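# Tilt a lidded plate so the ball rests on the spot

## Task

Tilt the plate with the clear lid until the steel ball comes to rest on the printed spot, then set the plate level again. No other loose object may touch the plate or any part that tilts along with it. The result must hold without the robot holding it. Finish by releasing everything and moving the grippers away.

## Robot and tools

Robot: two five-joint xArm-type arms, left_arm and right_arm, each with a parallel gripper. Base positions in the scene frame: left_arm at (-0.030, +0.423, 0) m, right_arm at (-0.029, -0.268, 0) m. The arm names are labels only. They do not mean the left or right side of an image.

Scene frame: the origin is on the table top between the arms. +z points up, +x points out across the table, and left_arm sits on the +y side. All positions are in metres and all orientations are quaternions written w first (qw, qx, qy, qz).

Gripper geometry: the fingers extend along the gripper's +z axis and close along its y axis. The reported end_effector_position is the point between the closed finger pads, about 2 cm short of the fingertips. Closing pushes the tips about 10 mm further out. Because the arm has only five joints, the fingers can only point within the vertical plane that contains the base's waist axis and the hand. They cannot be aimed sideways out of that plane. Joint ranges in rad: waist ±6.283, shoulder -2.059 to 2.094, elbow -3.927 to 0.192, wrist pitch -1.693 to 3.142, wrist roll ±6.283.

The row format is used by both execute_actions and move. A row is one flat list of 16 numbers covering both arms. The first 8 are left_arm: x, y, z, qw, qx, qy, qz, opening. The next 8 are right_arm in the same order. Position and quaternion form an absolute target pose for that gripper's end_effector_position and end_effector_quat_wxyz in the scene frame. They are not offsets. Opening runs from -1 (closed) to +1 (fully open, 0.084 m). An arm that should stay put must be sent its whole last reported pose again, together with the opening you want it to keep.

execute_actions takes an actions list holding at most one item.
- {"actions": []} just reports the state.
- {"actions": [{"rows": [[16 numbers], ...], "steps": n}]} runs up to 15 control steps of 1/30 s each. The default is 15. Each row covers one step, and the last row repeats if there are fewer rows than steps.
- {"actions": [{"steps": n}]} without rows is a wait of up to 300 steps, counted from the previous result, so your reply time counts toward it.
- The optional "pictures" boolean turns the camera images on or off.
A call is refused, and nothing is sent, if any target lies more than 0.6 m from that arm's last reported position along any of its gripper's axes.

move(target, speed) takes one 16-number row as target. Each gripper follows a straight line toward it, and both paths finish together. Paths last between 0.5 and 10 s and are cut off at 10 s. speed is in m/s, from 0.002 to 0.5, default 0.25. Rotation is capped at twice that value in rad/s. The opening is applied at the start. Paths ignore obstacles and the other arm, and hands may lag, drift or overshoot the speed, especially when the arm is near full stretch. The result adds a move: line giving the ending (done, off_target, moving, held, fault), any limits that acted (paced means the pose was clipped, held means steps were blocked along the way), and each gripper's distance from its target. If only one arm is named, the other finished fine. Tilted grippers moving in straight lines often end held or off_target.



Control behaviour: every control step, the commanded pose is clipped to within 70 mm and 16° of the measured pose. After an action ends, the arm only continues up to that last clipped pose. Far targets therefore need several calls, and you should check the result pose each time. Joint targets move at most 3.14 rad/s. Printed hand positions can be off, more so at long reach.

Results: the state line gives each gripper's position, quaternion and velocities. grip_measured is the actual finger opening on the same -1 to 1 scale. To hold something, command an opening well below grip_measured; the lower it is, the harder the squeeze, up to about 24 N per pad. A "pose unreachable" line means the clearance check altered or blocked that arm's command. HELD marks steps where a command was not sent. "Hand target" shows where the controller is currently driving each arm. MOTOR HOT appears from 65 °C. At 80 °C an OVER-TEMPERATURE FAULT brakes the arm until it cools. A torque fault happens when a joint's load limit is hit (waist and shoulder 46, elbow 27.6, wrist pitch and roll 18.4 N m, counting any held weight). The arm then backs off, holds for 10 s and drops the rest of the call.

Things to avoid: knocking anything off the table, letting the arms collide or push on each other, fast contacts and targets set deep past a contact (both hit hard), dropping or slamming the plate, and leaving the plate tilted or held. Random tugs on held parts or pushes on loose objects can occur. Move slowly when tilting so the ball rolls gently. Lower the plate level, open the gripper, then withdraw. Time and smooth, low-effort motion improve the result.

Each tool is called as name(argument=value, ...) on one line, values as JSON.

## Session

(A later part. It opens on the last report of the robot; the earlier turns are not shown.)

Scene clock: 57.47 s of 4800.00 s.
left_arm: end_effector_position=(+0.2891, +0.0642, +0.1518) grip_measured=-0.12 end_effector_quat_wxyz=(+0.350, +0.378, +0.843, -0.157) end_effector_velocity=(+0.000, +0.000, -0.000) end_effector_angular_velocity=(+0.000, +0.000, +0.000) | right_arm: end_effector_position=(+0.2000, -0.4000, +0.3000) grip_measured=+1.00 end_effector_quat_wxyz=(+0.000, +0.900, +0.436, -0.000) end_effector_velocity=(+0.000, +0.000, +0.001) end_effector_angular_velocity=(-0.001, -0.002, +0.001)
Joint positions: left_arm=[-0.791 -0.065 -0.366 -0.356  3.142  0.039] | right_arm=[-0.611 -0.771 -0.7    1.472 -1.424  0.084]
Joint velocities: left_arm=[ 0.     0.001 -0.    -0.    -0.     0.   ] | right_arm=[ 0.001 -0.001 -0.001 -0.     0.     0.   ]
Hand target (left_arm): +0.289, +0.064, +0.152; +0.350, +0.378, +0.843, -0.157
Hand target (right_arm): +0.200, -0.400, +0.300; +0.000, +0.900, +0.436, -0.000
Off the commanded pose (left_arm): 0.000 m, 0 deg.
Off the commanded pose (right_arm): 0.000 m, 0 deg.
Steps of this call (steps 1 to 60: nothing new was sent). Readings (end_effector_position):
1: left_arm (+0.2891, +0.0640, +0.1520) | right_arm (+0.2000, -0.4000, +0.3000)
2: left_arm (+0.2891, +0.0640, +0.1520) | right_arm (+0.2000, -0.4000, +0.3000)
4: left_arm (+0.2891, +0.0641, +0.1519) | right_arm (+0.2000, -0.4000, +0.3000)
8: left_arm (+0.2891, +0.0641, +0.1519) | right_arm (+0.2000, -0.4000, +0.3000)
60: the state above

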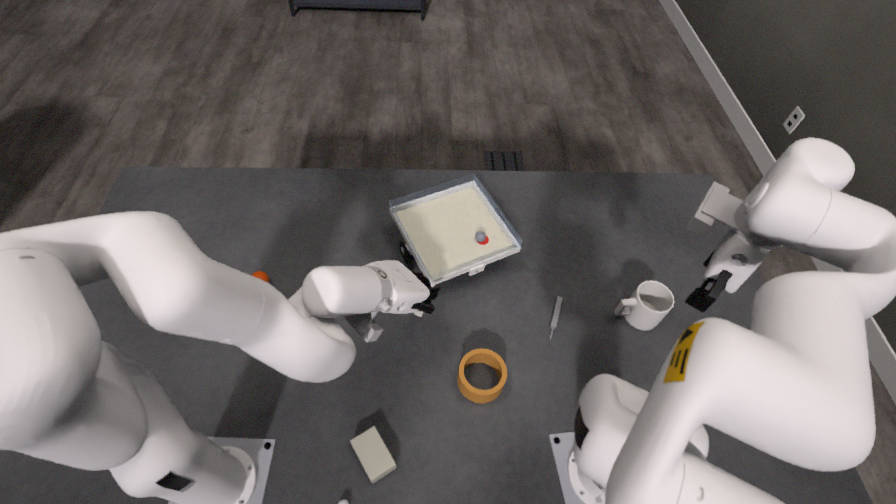

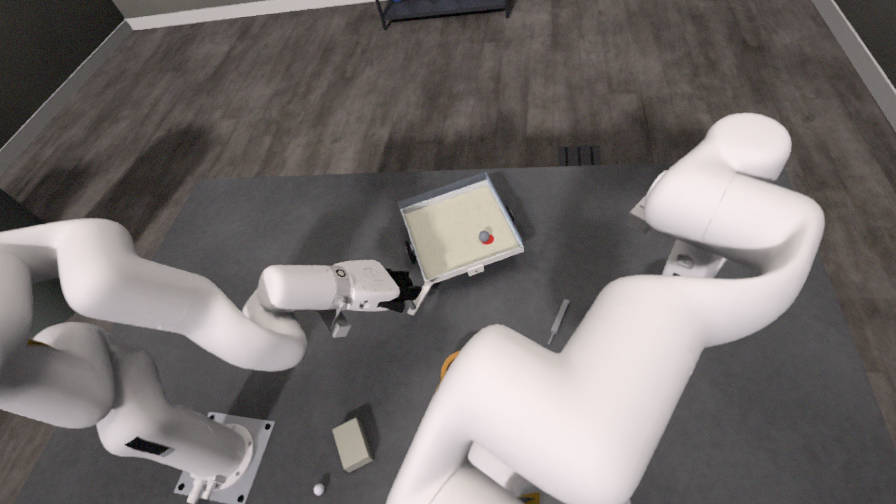

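move(target=[0.2891,0.0642,0.1518,-0.35,-0.378,-0.843,0.157,1,0.2,-0.4,0.3,0,0.9,0.436,0,1])

move(target=[0.23,0.13,0.26,-0.35,-0.378,-0.843,0.157,1,0.2,-0.4,0.3,0,0.9,0.436,0,1], speed=0.15)

Scene clock: 61.13 s of 4800.00 s.
left_arm: end_effector_position=(+0.2891, +0.0642, +0.1518) grip_measured=+1.00 end_effector_quat_wxyz=(+0.350, +0.378, +0.843, -0.157) end_effector_velocity=(+0.000, +0.000, +0.000) end_effector_angular_velocity=(-0.000, -0.001, +0.000) | right_arm: end_effector_position=(+0.2000, -0.4000, +0.3000) grip_measured=+1.00 end_effector_quat_wxyz=(+0.000, +0.900, +0.436, -0.000) end_effector_velocity=(-0.000, +0.000, -0.000) end_effector_angular_velocity=(+0.000, +0.000, -0.000)
Joint positions: left_arm=[-0.791 -0.065 -0.366 -0.356  3.142  0.084] | right_arm=[-0.611 -0.771 -0.7    1.472 -1.424  0.084]
Joint velocities: left_arm=[ 0.     0.    -0.    -0.001  0.     0.   ] | right_arm=[-0.  0.  0. -0.  0.  0.]
Hand target (left_arm): +0.289, +0.064, +0.152; +0.350, +0.378, +0.843, -0.157
Hand target (right_arm): +0.200, -0.400, +0.300; +0.000, +0.900, +0.436, -0.000
Off the commanded pose (left_arm): 0.000 m, 0 deg.
Off the commanded pose (right_arm): 0.000 m, 0 deg.
move: done

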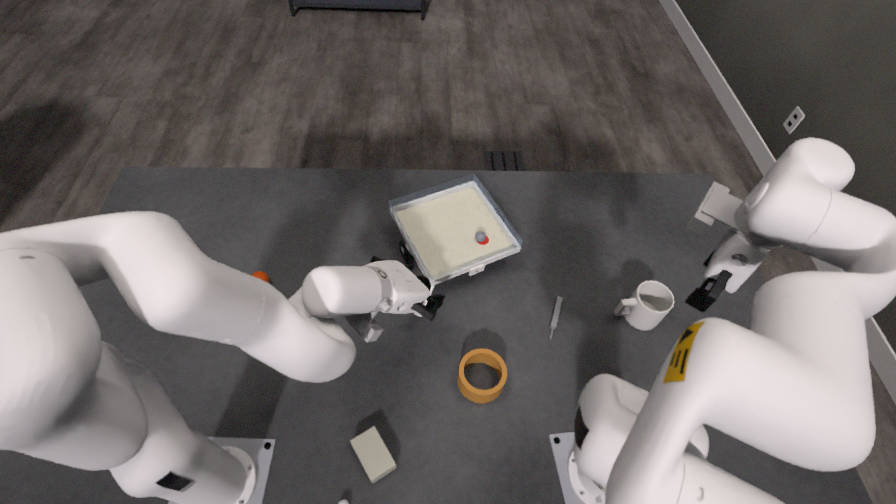

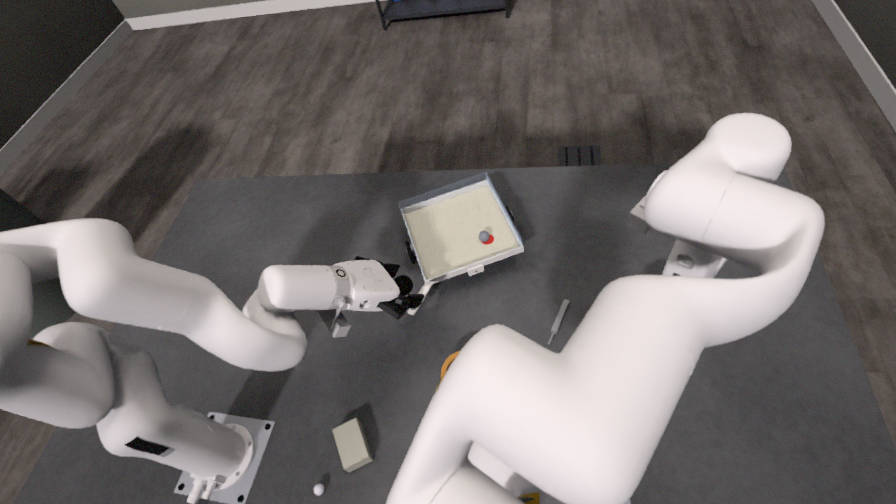

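Scene clock: 62.63 s of 4800.00 s.
left_arm: end_effector_position=(+0.2303, +0.1299, +0.2592) grip_measured=+1.00 end_effector_quat_wxyz=(+0.350, +0.378, +0.843, -0.157) end_effector_velocity=(-0.001, +0.001, +0.002) end_effector_angular_velocity=(+0.000, +0.001, +0.000) | right_arm: end_effector_position=(+0.2000, -0.4000, +0.3000) grip_measured=+1.00 end_effector_quat_wxyz=(+0.000, +0.900, +0.436, -0.000) end_effector_velocity=(-0.000, +0.000, -0.000) end_effector_angular_velocity=(+0.001, +0.001, -0.000)
Joint positions: left_arm=[-0.791 -0.816 -0.19   0.219  3.142  0.084] | right_arm=[-0.611 -0.771 -0.7    1.472 -1.424  0.084]
Joint velocities: left_arm=[-0.    -0.013 -0.001  0.014 -0.    -0.   ] | right_arm=[-0.     0.     0.     0.001  0.     0.   ]
Hand target (left_arm): +0.230, +0.130, +0.260; +0.350, +0.378, +0.843, -0.157
Hand target (right_arm): +0.200, -0.400, +0.300; +0.000, +0.900, +0.436, -0.000
Off the commanded pose (left_arm): 0.001 m, 0 deg.
Off the commanded pose (right_arm): 0.000 m, 0 deg.
move: done

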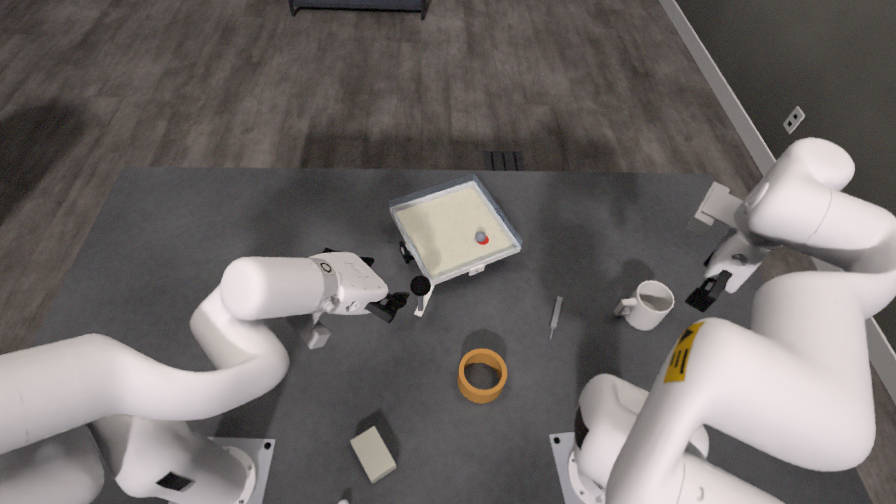

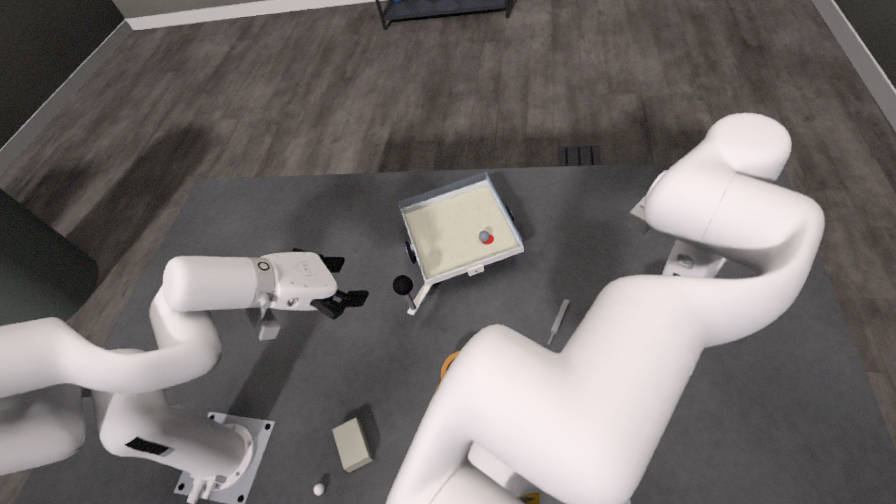

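finished_scene(scene=2)

The scene is finished: the task was done.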